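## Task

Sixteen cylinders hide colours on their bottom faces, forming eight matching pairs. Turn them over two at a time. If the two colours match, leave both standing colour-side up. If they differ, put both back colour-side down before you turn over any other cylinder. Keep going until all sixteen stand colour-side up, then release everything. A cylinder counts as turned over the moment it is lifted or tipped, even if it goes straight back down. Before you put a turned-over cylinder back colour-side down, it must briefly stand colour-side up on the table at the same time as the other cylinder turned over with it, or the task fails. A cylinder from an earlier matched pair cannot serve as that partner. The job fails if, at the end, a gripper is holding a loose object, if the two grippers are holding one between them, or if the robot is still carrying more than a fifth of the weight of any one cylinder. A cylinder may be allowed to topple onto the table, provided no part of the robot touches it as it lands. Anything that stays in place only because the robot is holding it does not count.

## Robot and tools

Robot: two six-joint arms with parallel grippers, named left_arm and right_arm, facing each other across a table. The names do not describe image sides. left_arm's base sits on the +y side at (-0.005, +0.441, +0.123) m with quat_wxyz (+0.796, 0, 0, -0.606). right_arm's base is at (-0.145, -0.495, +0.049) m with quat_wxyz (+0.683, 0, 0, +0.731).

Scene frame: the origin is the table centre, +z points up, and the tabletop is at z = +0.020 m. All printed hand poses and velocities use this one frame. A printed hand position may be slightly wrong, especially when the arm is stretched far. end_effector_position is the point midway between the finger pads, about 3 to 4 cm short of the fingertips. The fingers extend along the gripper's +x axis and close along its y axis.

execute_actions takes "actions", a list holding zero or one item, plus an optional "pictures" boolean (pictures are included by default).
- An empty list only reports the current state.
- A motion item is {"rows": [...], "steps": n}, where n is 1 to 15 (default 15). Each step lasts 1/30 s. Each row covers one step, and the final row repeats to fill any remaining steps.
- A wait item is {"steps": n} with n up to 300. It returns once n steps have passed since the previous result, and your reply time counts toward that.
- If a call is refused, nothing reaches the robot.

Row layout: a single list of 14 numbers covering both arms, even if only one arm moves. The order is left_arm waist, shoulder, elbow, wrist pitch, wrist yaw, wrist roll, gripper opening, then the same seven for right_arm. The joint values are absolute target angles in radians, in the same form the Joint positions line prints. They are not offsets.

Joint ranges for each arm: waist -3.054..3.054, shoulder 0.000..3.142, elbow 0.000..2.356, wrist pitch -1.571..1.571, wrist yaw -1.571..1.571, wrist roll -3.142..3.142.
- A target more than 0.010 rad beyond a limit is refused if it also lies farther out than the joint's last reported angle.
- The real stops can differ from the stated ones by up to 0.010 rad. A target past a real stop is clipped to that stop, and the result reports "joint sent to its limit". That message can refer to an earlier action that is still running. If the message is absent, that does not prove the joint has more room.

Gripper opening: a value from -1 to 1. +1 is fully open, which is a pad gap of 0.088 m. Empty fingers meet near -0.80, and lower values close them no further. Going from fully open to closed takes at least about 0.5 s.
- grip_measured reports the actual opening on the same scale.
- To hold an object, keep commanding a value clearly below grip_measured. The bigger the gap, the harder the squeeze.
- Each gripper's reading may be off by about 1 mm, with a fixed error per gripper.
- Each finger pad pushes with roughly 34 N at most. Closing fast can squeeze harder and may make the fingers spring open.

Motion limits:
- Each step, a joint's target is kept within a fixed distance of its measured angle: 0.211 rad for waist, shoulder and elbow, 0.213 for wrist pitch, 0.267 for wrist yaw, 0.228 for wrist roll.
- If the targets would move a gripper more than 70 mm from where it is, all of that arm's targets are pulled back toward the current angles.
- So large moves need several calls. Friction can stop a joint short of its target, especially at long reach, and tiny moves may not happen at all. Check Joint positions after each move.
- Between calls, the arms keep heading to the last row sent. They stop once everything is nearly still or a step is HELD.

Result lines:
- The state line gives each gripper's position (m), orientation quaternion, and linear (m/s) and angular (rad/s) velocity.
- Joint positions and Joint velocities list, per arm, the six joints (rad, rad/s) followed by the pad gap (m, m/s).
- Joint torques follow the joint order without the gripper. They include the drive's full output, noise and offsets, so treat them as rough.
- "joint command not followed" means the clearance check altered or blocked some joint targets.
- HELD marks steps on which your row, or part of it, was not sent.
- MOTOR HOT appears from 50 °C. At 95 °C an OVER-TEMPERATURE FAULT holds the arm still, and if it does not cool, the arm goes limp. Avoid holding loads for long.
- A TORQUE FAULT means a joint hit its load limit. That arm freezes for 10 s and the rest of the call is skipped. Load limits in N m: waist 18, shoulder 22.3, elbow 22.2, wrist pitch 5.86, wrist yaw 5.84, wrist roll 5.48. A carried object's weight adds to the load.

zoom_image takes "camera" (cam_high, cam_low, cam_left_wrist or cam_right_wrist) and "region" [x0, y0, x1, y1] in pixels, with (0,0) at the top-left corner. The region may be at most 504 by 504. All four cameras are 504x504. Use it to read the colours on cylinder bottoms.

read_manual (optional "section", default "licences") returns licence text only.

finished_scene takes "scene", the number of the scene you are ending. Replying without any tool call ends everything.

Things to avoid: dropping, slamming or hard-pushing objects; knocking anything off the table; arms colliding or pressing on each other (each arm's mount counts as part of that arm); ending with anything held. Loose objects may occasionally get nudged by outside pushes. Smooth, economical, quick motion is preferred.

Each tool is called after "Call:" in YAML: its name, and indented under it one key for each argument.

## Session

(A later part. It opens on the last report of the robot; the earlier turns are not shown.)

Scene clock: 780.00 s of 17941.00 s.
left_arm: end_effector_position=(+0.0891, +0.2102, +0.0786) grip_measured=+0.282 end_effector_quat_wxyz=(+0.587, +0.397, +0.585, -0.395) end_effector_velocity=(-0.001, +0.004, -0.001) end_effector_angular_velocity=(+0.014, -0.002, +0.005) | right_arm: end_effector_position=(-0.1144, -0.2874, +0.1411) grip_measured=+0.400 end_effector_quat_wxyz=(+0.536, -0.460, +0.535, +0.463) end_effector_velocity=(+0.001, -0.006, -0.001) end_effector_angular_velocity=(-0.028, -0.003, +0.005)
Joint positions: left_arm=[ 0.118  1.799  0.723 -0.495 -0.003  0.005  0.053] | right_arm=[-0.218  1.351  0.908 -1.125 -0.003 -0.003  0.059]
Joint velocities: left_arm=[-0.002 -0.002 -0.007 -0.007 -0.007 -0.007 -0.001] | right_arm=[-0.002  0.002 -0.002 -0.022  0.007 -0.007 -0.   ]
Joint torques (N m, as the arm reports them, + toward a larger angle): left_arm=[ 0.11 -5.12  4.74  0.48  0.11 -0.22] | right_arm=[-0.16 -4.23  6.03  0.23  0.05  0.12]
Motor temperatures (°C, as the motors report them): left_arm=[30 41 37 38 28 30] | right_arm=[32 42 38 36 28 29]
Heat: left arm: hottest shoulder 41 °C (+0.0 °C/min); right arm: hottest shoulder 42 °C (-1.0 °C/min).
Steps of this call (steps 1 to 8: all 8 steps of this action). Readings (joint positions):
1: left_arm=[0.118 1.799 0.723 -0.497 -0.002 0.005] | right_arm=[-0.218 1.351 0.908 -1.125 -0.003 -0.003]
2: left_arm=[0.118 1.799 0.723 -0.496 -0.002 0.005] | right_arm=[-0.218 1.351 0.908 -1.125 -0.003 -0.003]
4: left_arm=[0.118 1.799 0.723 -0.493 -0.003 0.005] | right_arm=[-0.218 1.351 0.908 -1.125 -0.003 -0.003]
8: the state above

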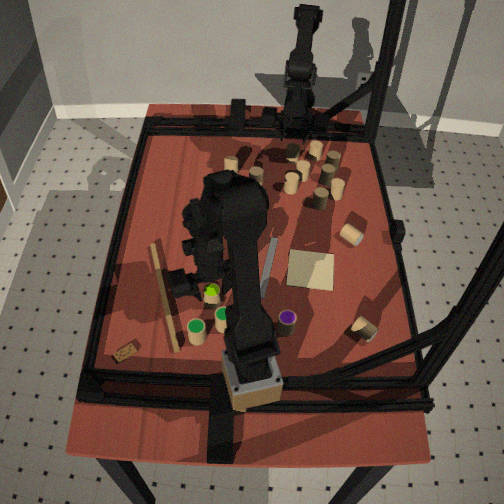

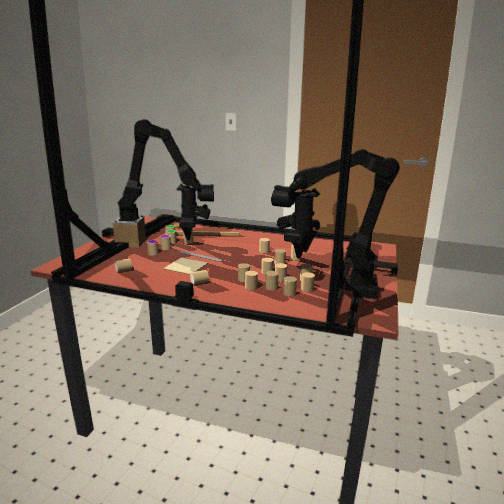

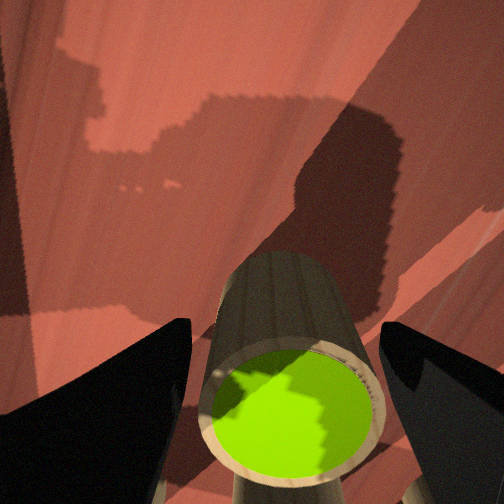

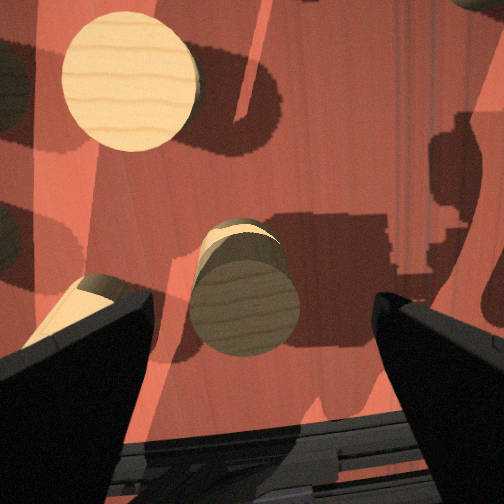

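Call:
execute_actions:
  actions:
    - {"rows":[[0.12,1.72,0.78,-0.63,0,0,0.3,-0.755,1.354,1.05,-1.2,0,0,0.4],[0.12,1.72,0.78,-0.63,0,0,0.3,-0.755,1.354,1.05,-1.2,0,0,0.4],[0.12,1.65,0.83,-0.75,0,0,0.3,-0.755,1.82,1.44,-1.19,0,0,0.4],[0.12,1.65,0.83,-0.75,0,0,0.3,-0.755,1.82,1.44,-1.19,0,0,0.4],[0.12,1.55,0.9,-0.85,0,0,0.3,-0.755,1.82,1.44,-1.19,0,0,0.4],[0.12,1.55,0.9,-0.85,0,0,0.3,-0.755,1.82,1.44,-1.19,0,0,0.4],[0.12,1.55,0.9,-0.85,0,0,0.3,-0.755,1.82,1.44,-1.19,0,0,0.4],[0.12,1.55,0.9,-0.85,0,0,0.3,-0.755,1.82,1.44,-1.19,0,0,0.4],[-0.43,1.2,0.55,0.96,0,1.571,0.7,-0.755,1.82,1.44,-1.19,0,0,0.4]],"steps":15}
  pictures: false

Call:
execute_actions:
  actions:
    - {"rows":[[-0.43,1.2,0.55,0.96,0,1.571,0.7,-0.755,1.84,1.41,-1.14,0,0,0.4],[-0.43,1.2,0.55,0.96,0,1.571,0.7,-0.755,1.855,1.38,-1.095,0,0,0.4],[-0.43,1.2,0.55,0.96,0,1.571,0.7,-0.755,1.868,1.348,-1.05,0,0,0.4],[-0.43,1.2,0.55,0.96,0,1.571,0.7,-0.755,1.881,1.316,-1.005,0,0,0.4],[-0.43,1.2,0.55,0.96,0,1.571,0.7,-0.755,1.895,1.284,-0.96,0,0,0.4],[-0.43,1.2,0.55,0.96,0,1.571,0.7,-0.755,1.908,1.252,-0.915,0,0,0.4],[-0.43,1.3,0.34,0.96,0,1.571,0.7,-0.755,1.908,1.252,-0.915,0,0,0.4]],"steps":14}
  pictures: false

Call:
execute_actions:
  actions:
    - {"rows":[[-0.43,1.3,0.34,0.96,0,1.571,0.7,-0.755,1.908,1.252,-0.915,0,0,-0.4]],"steps":9}
  pictures: false

Call:
execute_actions:
  actions:
    - {"rows":[[-0.43,1.3,0.34,0.96,0,1.571,0.7,-0.755,1.875,1.33,-1.03,0,0,-0.4],[-0.43,1.3,0.34,0.96,0,1.571,0.7,-0.755,1.875,1.33,-1.03,0,0,-0.4],[-0.43,1.3,0.34,0.96,0,1.571,0.7,-0.755,1.84,1.41,-1.14,0,0,-0.4],[-0.43,1.3,0.34,0.96,0,1.571,0.7,-0.755,1.84,1.41,-1.14,0,0,-0.4],[-0.43,1.3,0.34,0.96,0,1.571,0.7,-0.755,1.75,1.46,-1.15,0,0,-0.4],[-0.43,1.3,0.34,0.96,0,1.571,0.7,-0.755,1.75,1.46,-1.15,0,0,-0.4],[-0.43,1.3,0.34,0.96,0,1.571,0.7,-0.755,1.75,1.46,-1.15,0,0,-0.4],[-0.43,1.3,0.34,0.96,0,1.571,0.7,-0.755,1.75,1.46,-1.15,0,0,-0.4],[-0.43,1.3,0.34,0.96,0,1.571,0.7,-0.216,1.15,1.0,0.3,0,0,-0.4]],"steps":15}
  pictures: false

Call:
execute_actions:
  actions:
    - {"rows":[[-0.43,1.3,0.34,0.96,0,1.571,0.7,-0.216,1.2,0.9,0.64,0,0,-0.4],[-0.43,1.3,0.34,0.96,0,1.571,0.7,-0.216,1.2,0.9,0.64,0,0,-0.4],[-0.43,1.3,0.34,0.96,0,1.571,0.7,-0.216,1.2,0.9,0.64,0,0,-0.4],[-0.43,1.3,0.34,0.96,0,1.571,0.7,-0.216,1.2,0.9,0.64,0,0,-0.4],[-0.43,1.3,0.34,0.96,0,1.571,0.7,-0.216,1.27,0.7,0.64,0,0,-0.4]],"steps":15}
  pictures: false

Call:
execute_actions:
  actions:
    - {"rows":[[-0.43,1.42,0.41,1.0,0,1.571,0.7,-0.216,1.39,0.75,0.633,0,0,-0.4]],"steps":10}
  pictures: false

Call:
execute_actions:
  actions:
    - {"rows":[[-0.43,1.51,0.48,1.03,0,1.571,0.7,-0.216,1.39,0.75,0.633,0,0,-0.4],[-0.43,1.51,0.48,1.03,0,1.571,0.7,-0.216,1.39,0.75,0.633,0,0,-0.4],[-0.43,1.57,0.54,1.03,0,1.571,0.7,-0.216,1.39,0.75,0.633,0,0,-0.4],[-0.43,1.57,0.54,1.03,0,1.571,0.7,-0.216,1.39,0.75,0.633,0,0,-0.4],[-0.43,1.63,0.605,1.025,0,1.571,0.7,-0.216,1.39,0.75,0.633,0,0,-0.4],[-0.43,1.63,0.605,1.025,0,1.571,0.7,-0.216,1.39,0.75,0.633,0,0,-0.4],[-0.43,1.695,0.674,1.021,0,1.571,0.7,-0.216,1.39,0.75,0.633,0,0,-0.4],[-0.43,1.695,0.674,1.021,0,1.571,0.7,-0.216,1.39,0.75,0.633,0,0,-0.4],[-0.43,1.76,0.748,1.015,0,1.571,0.7,-0.216,1.39,0.75,0.633,0,0,-0.4]],"steps":14}
  pictures: false

Call:
execute_actions:
  actions:
    - {"rows":[[-0.43,1.76,0.748,1.015,0,1.571,-0.4,-0.216,1.39,0.75,0.633,0,0,-0.4]],"steps":10}
  pictures: false

Call:
execute_actions:
  actions:
    - {"rows":[[-0.43,1.76,0.748,1.015,0,1.571,-0.4,-0.216,1.39,0.75,0.633,0,0,0.7],[-0.43,1.76,0.748,1.015,0,1.571,-0.4,-0.216,1.39,0.75,0.633,0,0,0.7],[-0.43,1.76,0.748,1.015,0,1.571,-0.4,-0.216,1.39,0.75,0.633,0,0,0.7],[-0.43,1.76,0.748,1.015,0,1.571,-0.4,-0.216,1.39,0.75,0.633,0,0,0.7],[-0.43,1.76,0.748,1.015,0,1.571,-0.4,-0.216,1.39,0.75,0.633,0,0,0.7],[-0.43,1.76,0.748,1.015,0,1.571,-0.4,-0.216,1.39,0.75,0.633,0,0,0.7],[-0.43,1.6,0.57,1.03,0,1.571,-0.4,-0.216,1.39,0.75,0.633,0,0,0.7],[-0.43,1.6,0.57,1.03,0,1.571,-0.4,-0.216,1.39,0.75,0.633,0,0,0.7],[-0.43,1.51,0.48,1.03,0,1.571,-0.4,-0.216,1.27,0.63,0.64,0,0,0.7],[-0.43,1.42,0.41,1.0,0,1.571,-0.4,-0.216,1.27,0.63,0.64,0,0,0.7]],"steps":13}
  pictures: false

Call:
execute_actions:
  actions:
    - {"rows":[[-0.19,1.3,0.7,-0.87,0,0,-0.4,-0.197,1.15,0.9,-1.27,0,0,0.4]],"steps":15}
  pictures: false

Call:
execute_actions:
  actions:
    - {"rows":[[-0.19,1.3,0.7,-0.87,0,0,-0.4,-0.197,1.2,0.95,-1.27,0,0,0.4],[-0.19,1.3,0.7,-0.87,0,0,-0.4,-0.197,1.2,0.95,-1.27,0,0,0.4],[-0.19,1.3,0.7,-0.87,0,0,-0.4,-0.197,1.2,0.95,-1.27,0,0,0.4],[-0.19,1.3,0.7,-0.87,0,0,-0.4,-0.197,1.2,0.95,-1.27,0,0,0.4],[-0.19,1.587,0.885,-0.869,0,0,-0.4,-0.197,1.2,0.95,-1.27,0,0,0.4]],"steps":15}
  pictures: false

Call:
execute_actions:
  actions:
    - {"rows":[[-0.19,1.587,0.885,-0.869,0,0,-0.4,-0.197,1.303,0.862,-1.13,0,0,0.4],[-0.19,1.62,0.857,-0.81,0,0,-0.4,-0.197,1.303,0.862,-1.13,0,0,0.4],[-0.19,1.652,0.828,-0.75,0,0,-0.4,-0.197,1.303,0.862,-1.13,0,0,0.4],[-0.19,1.685,0.8,-0.69,0,0,-0.4,-0.197,1.303,0.862,-1.13,0,0,0.4],[-0.19,1.718,0.778,-0.634,0,0,-0.4,-0.197,1.303,0.862,-1.13,0,0,0.4],[-0.19,1.745,0.76,-0.588,0,0,-0.4,-0.197,1.303,0.862,-1.13,0,0,0.4],[-0.19,1.767,0.746,-0.55,0,0,-0.4,-0.197,1.303,0.862,-1.13,0,0,0.4],[-0.19,1.784,0.735,-0.522,0,0,-0.4,-0.197,1.303,0.862,-1.13,0,0,0.4],[-0.19,1.795,0.728,-0.504,0,0,-0.4,-0.197,1.303,0.862,-1.13,0,0,0.4],[-0.19,1.805,0.722,-0.488,0,0,-0.4,-0.197,1.303,0.862,-1.13,0,0,0.4],[-0.19,1.813,0.717,-0.475,0,0,-0.4,-0.197,1.303,0.862,-1.13,0,0,0.4]],"steps":15}
  pictures: false

Call:
execute_actions:
  actions:
    - {"rows":[[-0.19,1.8,0.725,-0.495,0,0,0.3,-0.197,1.303,0.862,-1.13,0,0,0.4]],"steps":8}

Scene clock: 815.87 s of 17941.00 s.
left_arm: end_effector_position=(-0.0133, +0.1617, +0.1877) grip_measured=+0.678 end_effector_quat_wxyz=(+0.510, +0.484, +0.182, -0.688) end_effector_velocity=(-0.517, -0.258, +0.199) end_effector_angular_velocity=(-2.065, -1.043, -3.601) | right_arm: end_effector_position=(+0.0647, -0.2408, +0.1530) grip_measured=+0.400 end_effector_quat_wxyz=(+0.637, -0.304, +0.642, +0.300) end_effector_velocity=(+0.002, +0.011, +0.011) end_effector_angular_velocity=(+0.014, -0.002, +0.019)
Joint positions: left_arm=[-0.299  1.239  0.578 -0.356 -0.003  0.476  0.072] | right_arm=[-0.757  1.81   1.42  -1.19   0.003 -0.002  0.059]
Joint velocities: left_arm=[-1.829 -0.427 -0.418  2.029 -0.007  2.088  0.011] | right_arm=[ 0.012  0.022  0.071 -0.037 -0.007 -0.007 -0.   ]
Joint torques (N m, as the arm reports them, + toward a larger angle): left_arm=[ 0.14 -4.18  7.13  1.82  0.15  0.15] | right_arm=[ 0.2  -7.63  7.75  0.07 -0.11  0.08]
Motor temperatures (°C, as the motors report them): left_arm=[30 42 36 35 28 30] | right_arm=[32 40 38 35 28 29]
Heat: left arm: hottest shoulder 42 °C (+1.0 °C/min); right arm: hottest shoulder 40 °C (-3.0 °C/min).
Steps of this call (steps 1 to 15: the robot went on to your last target; steps 16 to 90: nothing new was sent; then 32.37 s passed at rest; steps 91 to 105: all 15 steps of this action). Readings (joint positions):
91: left_arm=[0.118 1.790 0.733 -0.527 -0.003 0.005] | right_arm=[-0.245 1.353 0.927 -1.148 -0.014 -0.002]
92: left_arm=[0.118 1.776 0.743 -0.571 -0.003 0.005] | right_arm=[-0.307 1.358 0.957 -1.171 -0.011 -0.002]
94: left_arm=[0.118 1.723 0.778 -0.666 -0.003 0.005] | right_arm=[-0.434 1.436 1.070 -1.187 -0.004 -0.002]
98: left_arm=[0.119 1.579 0.878 -0.803 -0.003 0.005] | right_arm=[-0.651 1.662 1.309 -1.185 -0.003 -0.002]
105: the state above

Scene clock: 816.33 s of 17941.00 s.
left_arm: end_effector_position=(-0.0588, +0.1071, +0.2234) grip_measured=+0.700 end_effector_quat_wxyz=(+0.373, +0.537, -0.389, -0.649) end_effector_velocity=(-0.028, -0.179, +0.411) end_effector_angular_velocity=(-2.314, -1.240, -0.703) | right_arm: end_effector_position=(+0.0689, -0.2353, +0.0805) grip_measured=+0.400 end_effector_quat_wxyz=(+0.637, -0.304, +0.641, +0.301) end_effector_velocity=(+0.012, +0.015, -0.001) end_effector_angular_velocity=(+0.067, -0.046, +0.005)
Joint positions: left_arm=[-0.427  1.308  0.332  0.556  0.002  1.439  0.073] | right_arm=[-0.757  1.911  1.251 -0.918  0.003 -0.002  0.059]
Joint velocities: left_arm=[-0.002  0.002 -0.027  2.117 -0.007  1.736 -0.   ] | right_arm=[-0.002  0.007  0.007  0.081 -0.007 -0.007 -0.   ]
Joint torques (N m, as the arm reports them, + toward a larger angle): left_arm=[-0.24 -4.62  7.91  2.63  0.01  0.1 ] | right_arm=[ 0.1  -8.94  5.92  0.04 -0.12  0.09]
Motor temperatures (°C, as the motors report them): left_arm=[30 42 36 35 28 30] | right_arm=[32 40 38 35 28 29]
Heat: left arm: hottest shoulder 42 °C (+1.0 °C/min); right arm: hottest shoulder 40 °C (-3.0 °C/min).
Steps of this call (steps 1 to 14: all 14 steps of this action). Readings (joint positions):
1: left_arm=[-0.352 1.229 0.568 -0.290 0.001 0.546] | right_arm=[-0.757 1.813 1.421 -1.183 0.003 -0.002]
2: left_arm=[-0.386 1.222 0.564 -0.225 0.003 0.615] | right_arm=[-0.757 1.814 1.417 -1.156 0.003 -0.002]
4: left_arm=[-0.416 1.214 0.560 -0.093 0.002 0.754] | right_arm=[-0.757 1.826 1.391 -1.083 0.003 -0.002]
8: left_arm=[-0.425 1.227 0.491 0.207 0.002 1.028] | right_arm=[-0.757 1.882 1.291 -0.957 0.003 -0.002]
14: the state above

Scene clock: 816.63 s of 17941.00 s.
left_arm: end_effector_position=(-0.0620, +0.0880, +0.3097) grip_measured=+0.700 end_effector_quat_wxyz=(+0.454, +0.463, -0.531, -0.546) end_effector_velocity=(+0.000, -0.000, +0.033) end_effector_angular_velocity=(-0.160, -0.027, +0.004) | right_arm: end_effector_position=(+0.0691, -0.2349, +0.0805) grip_measured=+0.003 end_effector_quat_wxyz=(+0.638, -0.304, +0.640, +0.301) end_effector_velocity=(-0.004, -0.001, -0.001) end_effector_angular_velocity=(+0.005, +0.025, +0.005)
Joint positions: left_arm=[-0.428  1.301  0.339  0.94   0.002  1.562  0.073] | right_arm=[-0.757  1.911  1.251 -0.916  0.002 -0.002  0.039]
Joint velocities: left_arm=[-0.002 -0.002 -0.002  0.154 -0.007  0.051 -0.   ] | right_arm=[-0.002 -0.002 -0.007 -0.007 -0.022 -0.007 -0.   ]
Joint torques (N m, as the arm reports them, + toward a larger angle): left_arm=[-0.22 -3.72  6.71  2.23 -0.02  0.08] | right_arm=[ 0.04 -8.9   5.76  0.17 -0.08  0.07]
Motor temperatures (°C, as the motors report them): left_arm=[30 42 36 35 28 30] | right_arm=[32 40 38 35 28 29]
Heat: left arm: hottest shoulder 42 °C (+1.0 °C/min); right arm: hottest shoulder 40 °C (-3.0 °C/min).
Steps of this call (steps 1 to 9: all 9 steps of this action). Readings (joint positions):
1: left_arm=[-0.428 1.308 0.332 0.629 0.002 1.481] | right_arm=[-0.757 1.911 1.251 -0.917 0.003 -0.002]
2: left_arm=[-0.428 1.306 0.335 0.698 0.002 1.510] | right_arm=[-0.757 1.911 1.251 -0.917 0.003 -0.002]
4: left_arm=[-0.428 1.304 0.337 0.827 0.002 1.541] | right_arm=[-0.757 1.911 1.251 -0.917 0.002 -0.002]
8: left_arm=[-0.428 1.301 0.339 0.934 0.002 1.560] | right_arm=[-0.757 1.911 1.251 -0.916 0.002 -0.002]
9: the state above

Scene clock: 817.13 s of 17941.00 s.
left_arm: end_effector_position=(-0.0620, +0.0879, +0.3136) grip_measured=+0.700 end_effector_quat_wxyz=(+0.459, +0.458, -0.536, -0.541) end_effector_velocity=(-0.001, +0.002, -0.004) end_effector_angular_velocity=(+0.013, +0.005, +0.000) | right_arm: end_effector_position=(-0.0418, -0.1703, +0.2092) grip_measured=+0.003 end_effector_quat_wxyz=(+0.706, -0.286, +0.392, +0.516) end_effector_velocity=(-0.634, +0.152, +0.239) end_effector_angular_velocity=(+1.785, -0.536, +1.929)
Joint positions: left_arm=[-0.428  1.301  0.339  0.958  0.002  1.566  0.073] | right_arm=[-0.377  1.396  1.084 -0.702  0.    -0.     0.039]
Joint velocities: left_arm=[-0.007 -0.002 -0.007 -0.007 -0.007 -0.007 -0.   ] | right_arm=[ 1.883 -1.536 -1.16   1.487 -0.051 -0.022 -0.   ]
Joint torques (N m, as the arm reports them, + toward a larger angle): left_arm=[-0.21 -3.78  6.67  2.17 -0.01  0.09] | right_arm=[-1.15 -8.39  8.65  1.67  0.01  0.03]
Motor temperatures (°C, as the motors report them): left_arm=[30 42 36 35 28 30] | right_arm=[32 40 38 35 28 29]
Heat: left arm: hottest shoulder 42 °C (+1.0 °C/min); right arm: hottest shoulder 40 °C (-3.0 °C/min).
Steps of this call (steps 1 to 15: all 15 steps of this action). Readings (joint positions):
1: left_arm=[-0.428 1.301 0.339 0.945 0.002 1.563] | right_arm=[-0.757 1.910 1.264 -0.942 0.002 -0.002]
2: left_arm=[-0.428 1.301 0.339 0.950 0.002 1.564] | right_arm=[-0.757 1.909 1.279 -0.977 0.002 -0.002]
4: left_arm=[-0.428 1.301 0.339 0.955 0.002 1.565] | right_arm=[-0.757 1.896 1.332 -1.066 0.002 -0.002]
8: left_arm=[-0.428 1.301 0.339 0.957 0.002 1.566] | right_arm=[-0.757 1.794 1.429 -1.126 0.002 -0.002]
15: the state above

Scene clock: 817.63 s of 17941.00 s.
left_arm: end_effector_position=(-0.0620, +0.0879, +0.3136) grip_measured=+0.700 end_effector_quat_wxyz=(+0.459, +0.458, -0.536, -0.541) end_effector_velocity=(+0.000, +0.001, -0.005) end_effector_angular_velocity=(+0.023, +0.004, +0.005) | right_arm: end_effector_position=(-0.0872, -0.1100, +0.2533) grip_measured=+0.003 end_effector_quat_wxyz=(+0.749, -0.099, +0.116, +0.645) end_effector_velocity=(+0.018, +0.134, +0.454) end_effector_angular_velocity=(+2.068, -0.320, +0.012)
Joint positions: left_arm=[-0.428  1.301  0.339  0.958  0.002  1.566  0.073] | right_arm=[-0.219  1.281  0.691  0.284 -0.003  0.001  0.039]
Joint velocities: left_arm=[-0.002 -0.002 -0.002 -0.022 -0.007 -0.007 -0.   ] | right_arm=[ 0.002 -0.042  0.051  2.    -0.007 -0.007 -0.   ]
Joint torques (N m, as the arm reports them, + toward a larger angle): left_arm=[-0.19 -3.79  6.67  2.16  0.    0.1 ] | right_arm=[ 0.09 -6.37  8.03  1.46  0.04  0.01]
Motor temperatures (°C, as the motors report them): left_arm=[30 42 36 35 28 30] | right_arm=[32 40 38 36 28 29]
Heat: left arm: hottest shoulder 42 °C (+1.0 °C/min); right arm: hottest shoulder 40 °C (-3.0 °C/min).
Steps of this call (steps 1 to 15: all 15 steps of this action). Readings (joint positions):
1: left_arm=[-0.428 1.301 0.339 0.958 0.002 1.566] | right_arm=[-0.318 1.343 1.035 -0.629 -0.002 -0.000]
2: left_arm=[-0.428 1.301 0.339 0.958 0.002 1.566] | right_arm=[-0.271 1.294 0.992 -0.564 -0.007 -0.000]
4: left_arm=[-0.428 1.301 0.339 0.958 0.002 1.566] | right_arm=[-0.226 1.232 0.941 -0.440 -0.009 0.000]
8: left_arm=[-0.428 1.301 0.339 0.958 0.002 1.566] | right_arm=[-0.220 1.241 0.777 -0.164 -0.003 0.001]
15: the state above

Scene clock: 817.97 s of 17941.00 s.
left_arm: end_effector_position=(-0.0652, +0.0679, +0.3081) grip_measured=+0.700 end_effector_quat_wxyz=(+0.455, +0.462, -0.533, -0.543) end_effector_velocity=(-0.003, -0.004, +0.009) end_effector_angular_velocity=(-0.023, +0.026, -0.009) | right_arm: end_effector_position=(-0.0829, -0.0794, +0.3102) grip_measured=+0.003 end_effector_quat_wxyz=(+0.757, -0.005, +0.007, +0.653) end_effector_velocity=(-0.002, +0.005, +0.009) end_effector_angular_velocity=(+0.062, -0.031, +0.020)
Joint positions: left_arm=[-0.428  1.413  0.401  0.997  0.002  1.566  0.073] | right_arm=[-0.218  1.379  0.741  0.621 -0.003  0.001  0.039]
Joint velocities: left_arm=[-0.002  0.002  0.022  0.007  0.007 -0.022 -0.   ] | right_arm=[-0.002  0.027 -0.002  0.095 -0.022 -0.022  0.   ]
Joint torques (N m, as the arm reports them, + toward a larger angle): left_arm=[-0.19 -3.52  7.32  2.15 -0.02  0.09] | right_arm=[ 0.19 -5.    8.3   1.65  0.06 -0.01]
Motor temperatures (°C, as the motors report them): left_arm=[30 42 36 35 28 30] | right_arm=[32 40 38 36 28 29]
Heat: left arm: hottest shoulder 42 °C (+1.0 °C/min); right arm: hottest shoulder 40 °C (-3.0 °C/min).
Steps of this call (steps 1 to 10: all 10 steps of this action). Readings (joint positions):
1: left_arm=[-0.428 1.319 0.347 0.969 0.002 1.566] | right_arm=[-0.219 1.293 0.700 0.348 -0.003 0.001]
2: left_arm=[-0.428 1.347 0.364 0.982 0.002 1.566] | right_arm=[-0.219 1.314 0.715 0.419 -0.003 0.001]
4: left_arm=[-0.428 1.391 0.391 0.988 0.002 1.566] | right_arm=[-0.219 1.355 0.737 0.534 -0.003 0.001]
8: left_arm=[-0.428 1.412 0.399 0.995 0.002 1.566] | right_arm=[-0.218 1.376 0.741 0.610 -0.003 0.001]
10: the state above

Scene clock: 818.43 s of 17941.00 s.
left_arm: end_effector_position=(-0.0790, -0.0180, +0.3103) grip_measured=+0.700 end_effector_quat_wxyz=(+0.460, +0.457, -0.537, -0.540) end_effector_velocity=(-0.006, -0.026, -0.011) end_effector_angular_velocity=(+0.018, +0.005, -0.010) | right_arm: end_effector_position=(-0.0829, -0.0792, +0.3114) grip_measured=+0.003 end_effector_quat_wxyz=(+0.757, -0.003, +0.004, +0.653) end_effector_velocity=(+0.002, -0.002, +0.000) end_effector_angular_velocity=(-0.006, -0.021, -0.010)
Joint positions: left_arm=[-0.428  1.746  0.731  1.016  0.002  1.566  0.073] | right_arm=[-0.218  1.381  0.741  0.629 -0.003  0.001  0.039]
Joint velocities: left_arm=[-0.002  0.11   0.1   -0.007  0.007 -0.007  0.   ] | right_arm=[-0.002 -0.007 -0.002 -0.007  0.007 -0.022  0.   ]
Joint torques (N m, as the arm reports them, + toward a larger angle): left_arm=[-0.22 -5.96  7.35  2.   -0.02  0.09] | right_arm=[ 0.09 -5.03  8.3   1.67  0.05  0.01]
Motor temperatures (°C, as the motors report them): left_arm=[30 42 36 35 28 30] | right_arm=[32 40 38 36 28 29]
Heat: left arm: hottest shoulder 42 °C (+1.0 °C/min); right arm: hottest shoulder 40 °C (-3.0 °C/min).
Steps of this call (steps 1 to 14: all 14 steps of this action). Readings (joint positions):
1: left_arm=[-0.428 1.427 0.411 1.005 0.002 1.566] | right_arm=[-0.218 1.380 0.741 0.624 -0.003 0.001]
2: left_arm=[-0.428 1.451 0.430 1.015 0.002 1.566] | right_arm=[-0.218 1.380 0.741 0.625 -0.003 0.001]
4: left_arm=[-0.428 1.511 0.485 1.021 0.002 1.566] | right_arm=[-0.218 1.380 0.741 0.628 -0.003 0.001]
8: left_arm=[-0.428 1.633 0.609 1.022 0.002 1.566] | right_arm=[-0.218 1.380 0.741 0.629 -0.003 0.001]
14: the state above

Scene clock: 818.77 s of 17941.00 s.
left_arm: end_effector_position=(-0.0794, -0.0200, +0.3115) grip_measured=+0.023 end_effector_quat_wxyz=(+0.460, +0.456, -0.538, -0.538) end_effector_velocity=(-0.002, +0.001, -0.001) end_effector_angular_velocity=(+0.008, +0.006, -0.010) | right_arm: end_effector_position=(-0.0828, -0.0791, +0.3114) grip_measured=+0.003 end_effector_quat_wxyz=(+0.757, -0.003, +0.004, +0.653) end_effector_velocity=(-0.000, -0.001, -0.002) end_effector_angular_velocity=(-0.008, -0.006, +0.005)
Joint positions: left_arm=[-0.428  1.752  0.74   1.016  0.002  1.567  0.04 ] | right_arm=[-0.218  1.381  0.741  0.63  -0.002  0.     0.039]
Joint velocities: left_arm=[-0.002 -0.002 -0.002 -0.007  0.007 -0.007 -0.   ] | right_arm=[-0.002 -0.002 -0.002 -0.007 -0.007 -0.007  0.   ]
Joint torques (N m, as the arm reports them, + toward a larger angle): left_arm=[-0.19 -5.61  7.36  1.96 -0.02  0.06] | right_arm=[ 0.17 -4.98  8.31  1.62  0.03  0.02]
Motor temperatures (°C, as the motors report them): left_arm=[30 42 36 35 28 30] | right_arm=[32 40 38 36 28 29]
Heat: left arm: hottest shoulder 42 °C (+1.0 °C/min); right arm: hottest shoulder 40 °C (-3.0 °C/min).
Steps of this call (steps 1 to 10: all 10 steps of this action). Readings (joint positions):
1: left_arm=[-0.428 1.749 0.734 1.016 0.002 1.566] | right_arm=[-0.218 1.381 0.741 0.629 -0.003 0.001]
2: left_arm=[-0.428 1.750 0.735 1.016 0.002 1.566] | right_arm=[-0.218 1.381 0.741 0.630 -0.003 0.001]
4: left_arm=[-0.428 1.752 0.738 1.016 0.002 1.566] | right_arm=[-0.218 1.381 0.741 0.630 -0.003 0.001]
8: left_arm=[-0.428 1.752 0.740 1.016 0.002 1.567] | right_arm=[-0.218 1.381 0.741 0.630 -0.002 0.000]
10: the state above

Scene clock: 819.20 s of 17941.00 s.
left_arm: end_effector_position=(-0.0672, +0.0564, +0.3091) grip_measured=+0.022 end_effector_quat_wxyz=(+0.456, +0.461, -0.534, -0.542) end_effector_velocity=(+0.021, +0.131, +0.048) end_effector_angular_velocity=(-0.146, +0.031, -0.005) | right_arm: end_effector_position=(-0.0863, -0.1019, +0.3072) grip_measured=+0.695 end_effector_quat_wxyz=(+0.757, -0.001, +0.001, +0.653) end_effector_velocity=(-0.008, -0.050, +0.003) end_effector_angular_velocity=(+0.050, -0.015, +0.005)
Joint positions: left_arm=[-0.428  1.463  0.443  1.007  0.002  1.567  0.04 ] | right_arm=[-0.218  1.291  0.651  0.637 -0.002  0.     0.073]
Joint velocities: left_arm=[ 0.002 -0.632 -0.447 -0.037  0.007 -0.007 -0.   ] | right_arm=[-0.002 -0.212 -0.183  0.022 -0.007 -0.007  0.001]
Joint torques (N m, as the arm reports them, + toward a larger angle): left_arm=[-0.2  -4.1   6.57  1.81 -0.02  0.06] | right_arm=[ 0.13 -6.04  6.59  1.54  0.06  0.02]
Motor temperatures (°C, as the motors report them): left_arm=[30 42 36 36 28 30] | right_arm=[32 40 38 36 28 29]
Heat: left arm: hottest shoulder 42 °C (+1.0 °C/min); right arm: hottest shoulder 40 °C (-3.0 °C/min).
Steps of this call (steps 1 to 13: all 13 steps of this action). Readings (joint positions):
1: left_arm=[-0.428 1.752 0.740 1.016 0.002 1.567] | right_arm=[-0.218 1.381 0.741 0.630 -0.002 0.000]
2: left_arm=[-0.428 1.752 0.740 1.016 0.002 1.567] | right_arm=[-0.218 1.381 0.741 0.630 -0.002 0.000]
4: left_arm=[-0.428 1.752 0.740 1.015 0.002 1.567] | right_arm=[-0.218 1.382 0.741 0.631 -0.003 0.000]
8: left_arm=[-0.428 1.700 0.672 1.016 0.002 1.567] | right_arm=[-0.218 1.382 0.741 0.632 -0.003 0.000]
13: the state above

Scene clock: 819.70 s of 17941.00 s.
left_arm: end_effector_position=(+0.0240, +0.0622, +0.2924) grip_measured=+0.024 end_effector_quat_wxyz=(+0.626, +0.378, -0.045, -0.681) end_effector_velocity=(-0.017, +0.198, -0.385) end_effector_angular_velocity=(+1.824, +2.007, +0.948) | right_arm: end_effector_position=(-0.0996, -0.1465, +0.2815) grip_measured=+0.401 end_effector_quat_wxyz=(+0.725, -0.174, +0.199, +0.636) end_effector_velocity=(-0.030, -0.215, -0.369) end_effector_angular_velocity=(-1.943, +0.267, +0.005)
Joint positions: left_arm=[-0.192  1.301  0.7    0.124 -0.001  0.646  0.04 ] | right_arm=[-0.2    1.148  0.904 -0.29  -0.002  0.     0.059]
Joint velocities: left_arm=[-0.002 -0.002 -0.007 -1.971  0.007 -2.088 -0.   ] | right_arm=[ 0.002  0.002 -0.002 -1.956 -0.007  0.007 -0.001]
Joint torques (N m, as the arm reports them, + toward a larger angle): left_arm=[ 0.18 -4.45  7.38  2.03  0.06 -0.24] | right_arm=[ 0.17 -4.43  7.22  1.32  0.02  0.02]
Motor temperatures (°C, as the motors report them): left_arm=[30 42 37 36 28 30] | right_arm=[32 40 39 36 28 29]
Heat: left arm: hottest shoulder 42 °C (+1.0 °C/min); right arm: hottest shoulder 40 °C (-3.0 °C/min).
Steps of this call (steps 1 to 15: all 15 steps of this action). Readings (joint positions):
1: left_arm=[-0.417 1.440 0.453 0.970 0.011 1.541] | right_arm=[-0.217 1.274 0.669 0.587 -0.002 0.000]
2: left_arm=[-0.385 1.423 0.480 0.917 0.014 1.501] | right_arm=[-0.213 1.261 0.700 0.528 -0.002 0.000]
4: left_arm=[-0.311 1.391 0.553 0.834 0.009 1.410] | right_arm=[-0.206 1.223 0.785 0.416 -0.002 0.000]
8: left_arm=[-0.202 1.310 0.683 0.590 -0.002 1.130] | right_arm=[-0.200 1.145 0.900 0.176 -0.002 0.000]
15: the state above

Scene clock: 820.20 s of 17941.00 s.
left_arm: end_effector_position=(+0.0146, +0.1846, +0.1572) grip_measured=+0.021 end_effector_quat_wxyz=(+0.527, +0.473, +0.506, -0.492) end_effector_velocity=(-0.011, +0.144, -0.006) end_effector_angular_velocity=(+0.665, +0.048, +0.078) | right_arm: end_effector_position=(-0.1199, -0.3004, +0.1769) grip_measured=+0.400 end_effector_quat_wxyz=(+0.557, -0.442, +0.505, +0.489) end_effector_velocity=(-0.021, -0.127, -0.011) end_effector_angular_velocity=(-0.576, +0.098, +0.012)
Joint positions: left_arm=[-0.192  1.585  0.869 -0.815 -0.001  0.011  0.04 ] | right_arm=[-0.2    1.193  0.938 -1.216 -0.002  0.001  0.059]
Joint velocities: left_arm=[-0.002  0.002  0.002 -0.667 -0.007 -0.081 -0.   ] | right_arm=[ 0.002 -0.007  0.002 -0.593 -0.022 -0.007  0.   ]
Joint torques (N m, as the arm reports them, + toward a larger angle): left_arm=[ 0.15 -4.88  7.76  0.89  0.03 -0.24] | right_arm=[ 0.19 -2.93  7.7   0.39  0.02 -0.01]
Motor temperatures (°C, as the motors report them): left_arm=[30 42 37 36 28 30] | right_arm=[32 40 39 36 28 29]
Heat: left arm: hottest shoulder 42 °C (+1.0 °C/min); right arm: hottest shoulder 40 °C (-3.0 °C/min).
Steps of this call (steps 1 to 15: all 15 steps of this action). Readings (joint positions):
1: left_arm=[-0.192 1.301 0.700 0.059 -0.001 0.577] | right_arm=[-0.200 1.154 0.908 -0.357 -0.002 0.000]
2: left_arm=[-0.192 1.301 0.700 -0.007 -0.001 0.506] | right_arm=[-0.200 1.163 0.917 -0.422 -0.002 0.000]
4: left_arm=[-0.192 1.301 0.700 -0.140 -0.001 0.368] | right_arm=[-0.200 1.182 0.932 -0.551 -0.002 0.000]
8: left_arm=[-0.192 1.506 0.851 -0.394 -0.001 0.107] | right_arm=[-0.200 1.193 0.935 -0.817 -0.002 0.000]
15: the state above

Scene clock: 820.70 s of 17941.00 s.
left_arm: end_effector_position=(+0.0140, +0.1920, +0.0803) grip_measured=+0.020 end_effector_quat_wxyz=(+0.518, +0.481, +0.517, -0.482) end_effector_velocity=(+0.004, -0.044, +0.001) end_effector_angular_velocity=(-0.211, -0.024, -0.010) | right_arm: end_effector_position=(-0.1198, -0.2993, +0.1400) grip_measured=+0.400 end_effector_quat_wxyz=(+0.533, -0.464, +0.531, +0.467) end_effector_velocity=(-0.001, -0.002, +0.001) end_effector_angular_velocity=(-0.001, +0.008, +0.005)
Joint positions: left_arm=[-0.192  1.793  0.726 -0.501 -0.     0.005  0.04 ] | right_arm=[-0.2    1.299  0.865 -1.132 -0.002  0.001  0.059]
Joint velocities: left_arm=[-0.002 -0.007 -0.007  0.212 -0.007  0.007 -0.   ] | right_arm=[-0.002 -0.007 -0.002 -0.007 -0.007 -0.007 -0.   ]
Joint torques (N m, as the arm reports them, + toward a larger angle): left_arm=[ 0.11 -3.36  3.55  1.66  0.   -0.24] | right_arm=[ 0.24 -3.72  5.91  0.24  0.03  0.01]
Motor temperatures (°C, as the motors report them): left_arm=[30 42 37 36 28 30] | right_arm=[32 40 39 36 28 29]
Heat: left arm: hottest shoulder 42 °C (+1.0 °C/min); right arm: hottest shoulder 40 °C (-3.0 °C/min).
Steps of this call (steps 1 to 15: all 15 steps of this action). Readings (joint positions):
1: left_arm=[-0.192 1.585 0.869 -0.830 -0.001 0.009] | right_arm=[-0.200 1.206 0.928 -1.207 -0.002 0.001]
2: left_arm=[-0.192 1.589 0.869 -0.834 -0.001 0.008] | right_arm=[-0.200 1.224 0.917 -1.170 -0.002 0.001]
4: left_arm=[-0.192 1.615 0.852 -0.768 -0.001 0.007] | right_arm=[-0.200 1.274 0.893 -1.146 -0.002 0.001]
8: left_arm=[-0.192 1.728 0.778 -0.605 -0.001 0.006] | right_arm=[-0.200 1.299 0.865 -1.137 -0.002 0.001]
15: the state above

Scene clock: 820.97 s of 17941.00 s.
left_arm: end_effector_position=(+0.0142, +0.1909, +0.0796) grip_measured=+0.282 end_effector_quat_wxyz=(+0.520, +0.480, +0.516, -0.483) end_effector_velocity=(+0.000, +0.006, -0.001) end_effector_angular_velocity=(+0.027, -0.005, +0.005) | right_arm: end_effector_position=(-0.1198, -0.2992, +0.1400) grip_measured=+0.400 end_effector_quat_wxyz=(+0.533, -0.464, +0.531, +0.467) end_effector_velocity=(-0.003, -0.002, -0.000) end_effector_angular_velocity=(-0.004, +0.023, +0.005)
Joint positions: left_arm=[-0.191  1.796  0.725 -0.494 -0.     0.005  0.053] | right_arm=[-0.2    1.299  0.865 -1.132 -0.002  0.001  0.059]
Joint velocities: left_arm=[-0.002  0.002 -0.002 -0.022 -0.007 -0.007 -0.001] | right_arm=[-0.002 -0.002 -0.002 -0.007 -0.022 -0.007 -0.   ]
Joint torques (N m, as the arm reports them, + toward a larger angle): left_arm=[ 0.11 -4.86  4.4   0.45  0.04 -0.23] | right_arm=[ 0.18 -3.63  5.95  0.23  0.02  0.  ]
Motor temperatures (°C, as the motors report them): left_arm=[30 42 37 36 28 30] | right_arm=[32 40 39 36 28 29]
Heat: left arm: hottest shoulder 42 °C (+1.0 °C/min); right arm: hottest shoulder 40 °C (-3.0 °C/min).
Steps of this call (steps 1 to 8: all 8 steps of this action). Readings (joint positions):
1: left_arm=[-0.192 1.793 0.725 -0.498 0.000 0.005] | right_arm=[-0.200 1.299 0.865 -1.132 -0.002 0.001]
2: left_arm=[-0.192 1.793 0.725 -0.498 0.000 0.005] | right_arm=[-0.200 1.299 0.865 -1.132 -0.002 0.001]
4: left_arm=[-0.191 1.793 0.725 -0.492 -0.000 0.005] | right_arm=[-0.200 1.299 0.865 -1.132 -0.002 0.001]
8: the state above

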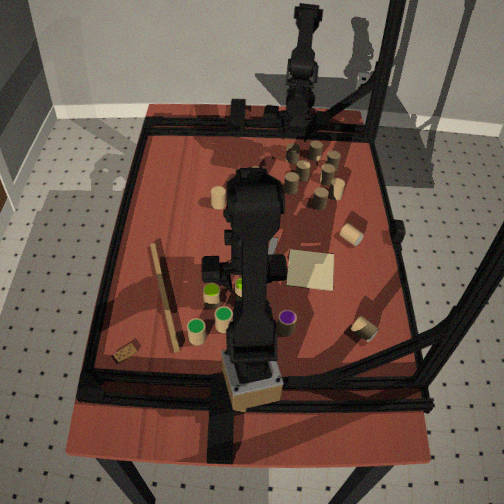

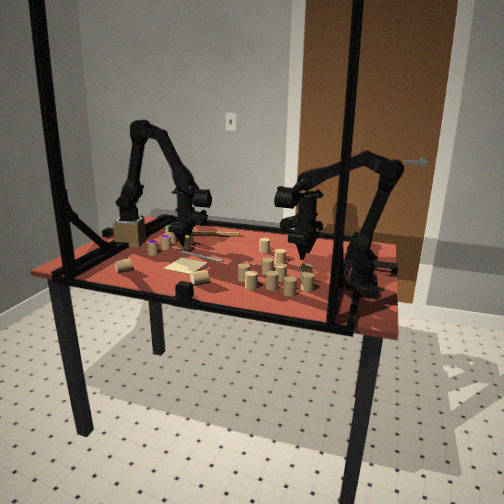

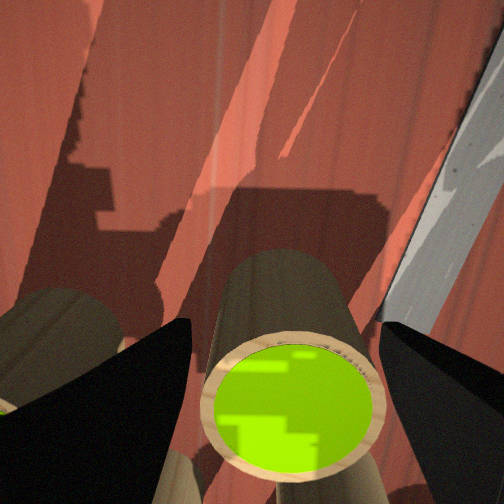

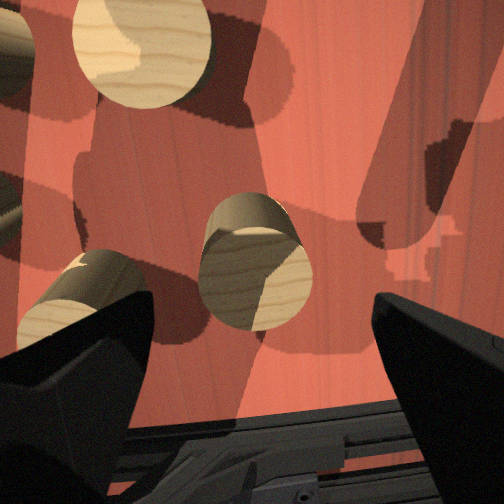

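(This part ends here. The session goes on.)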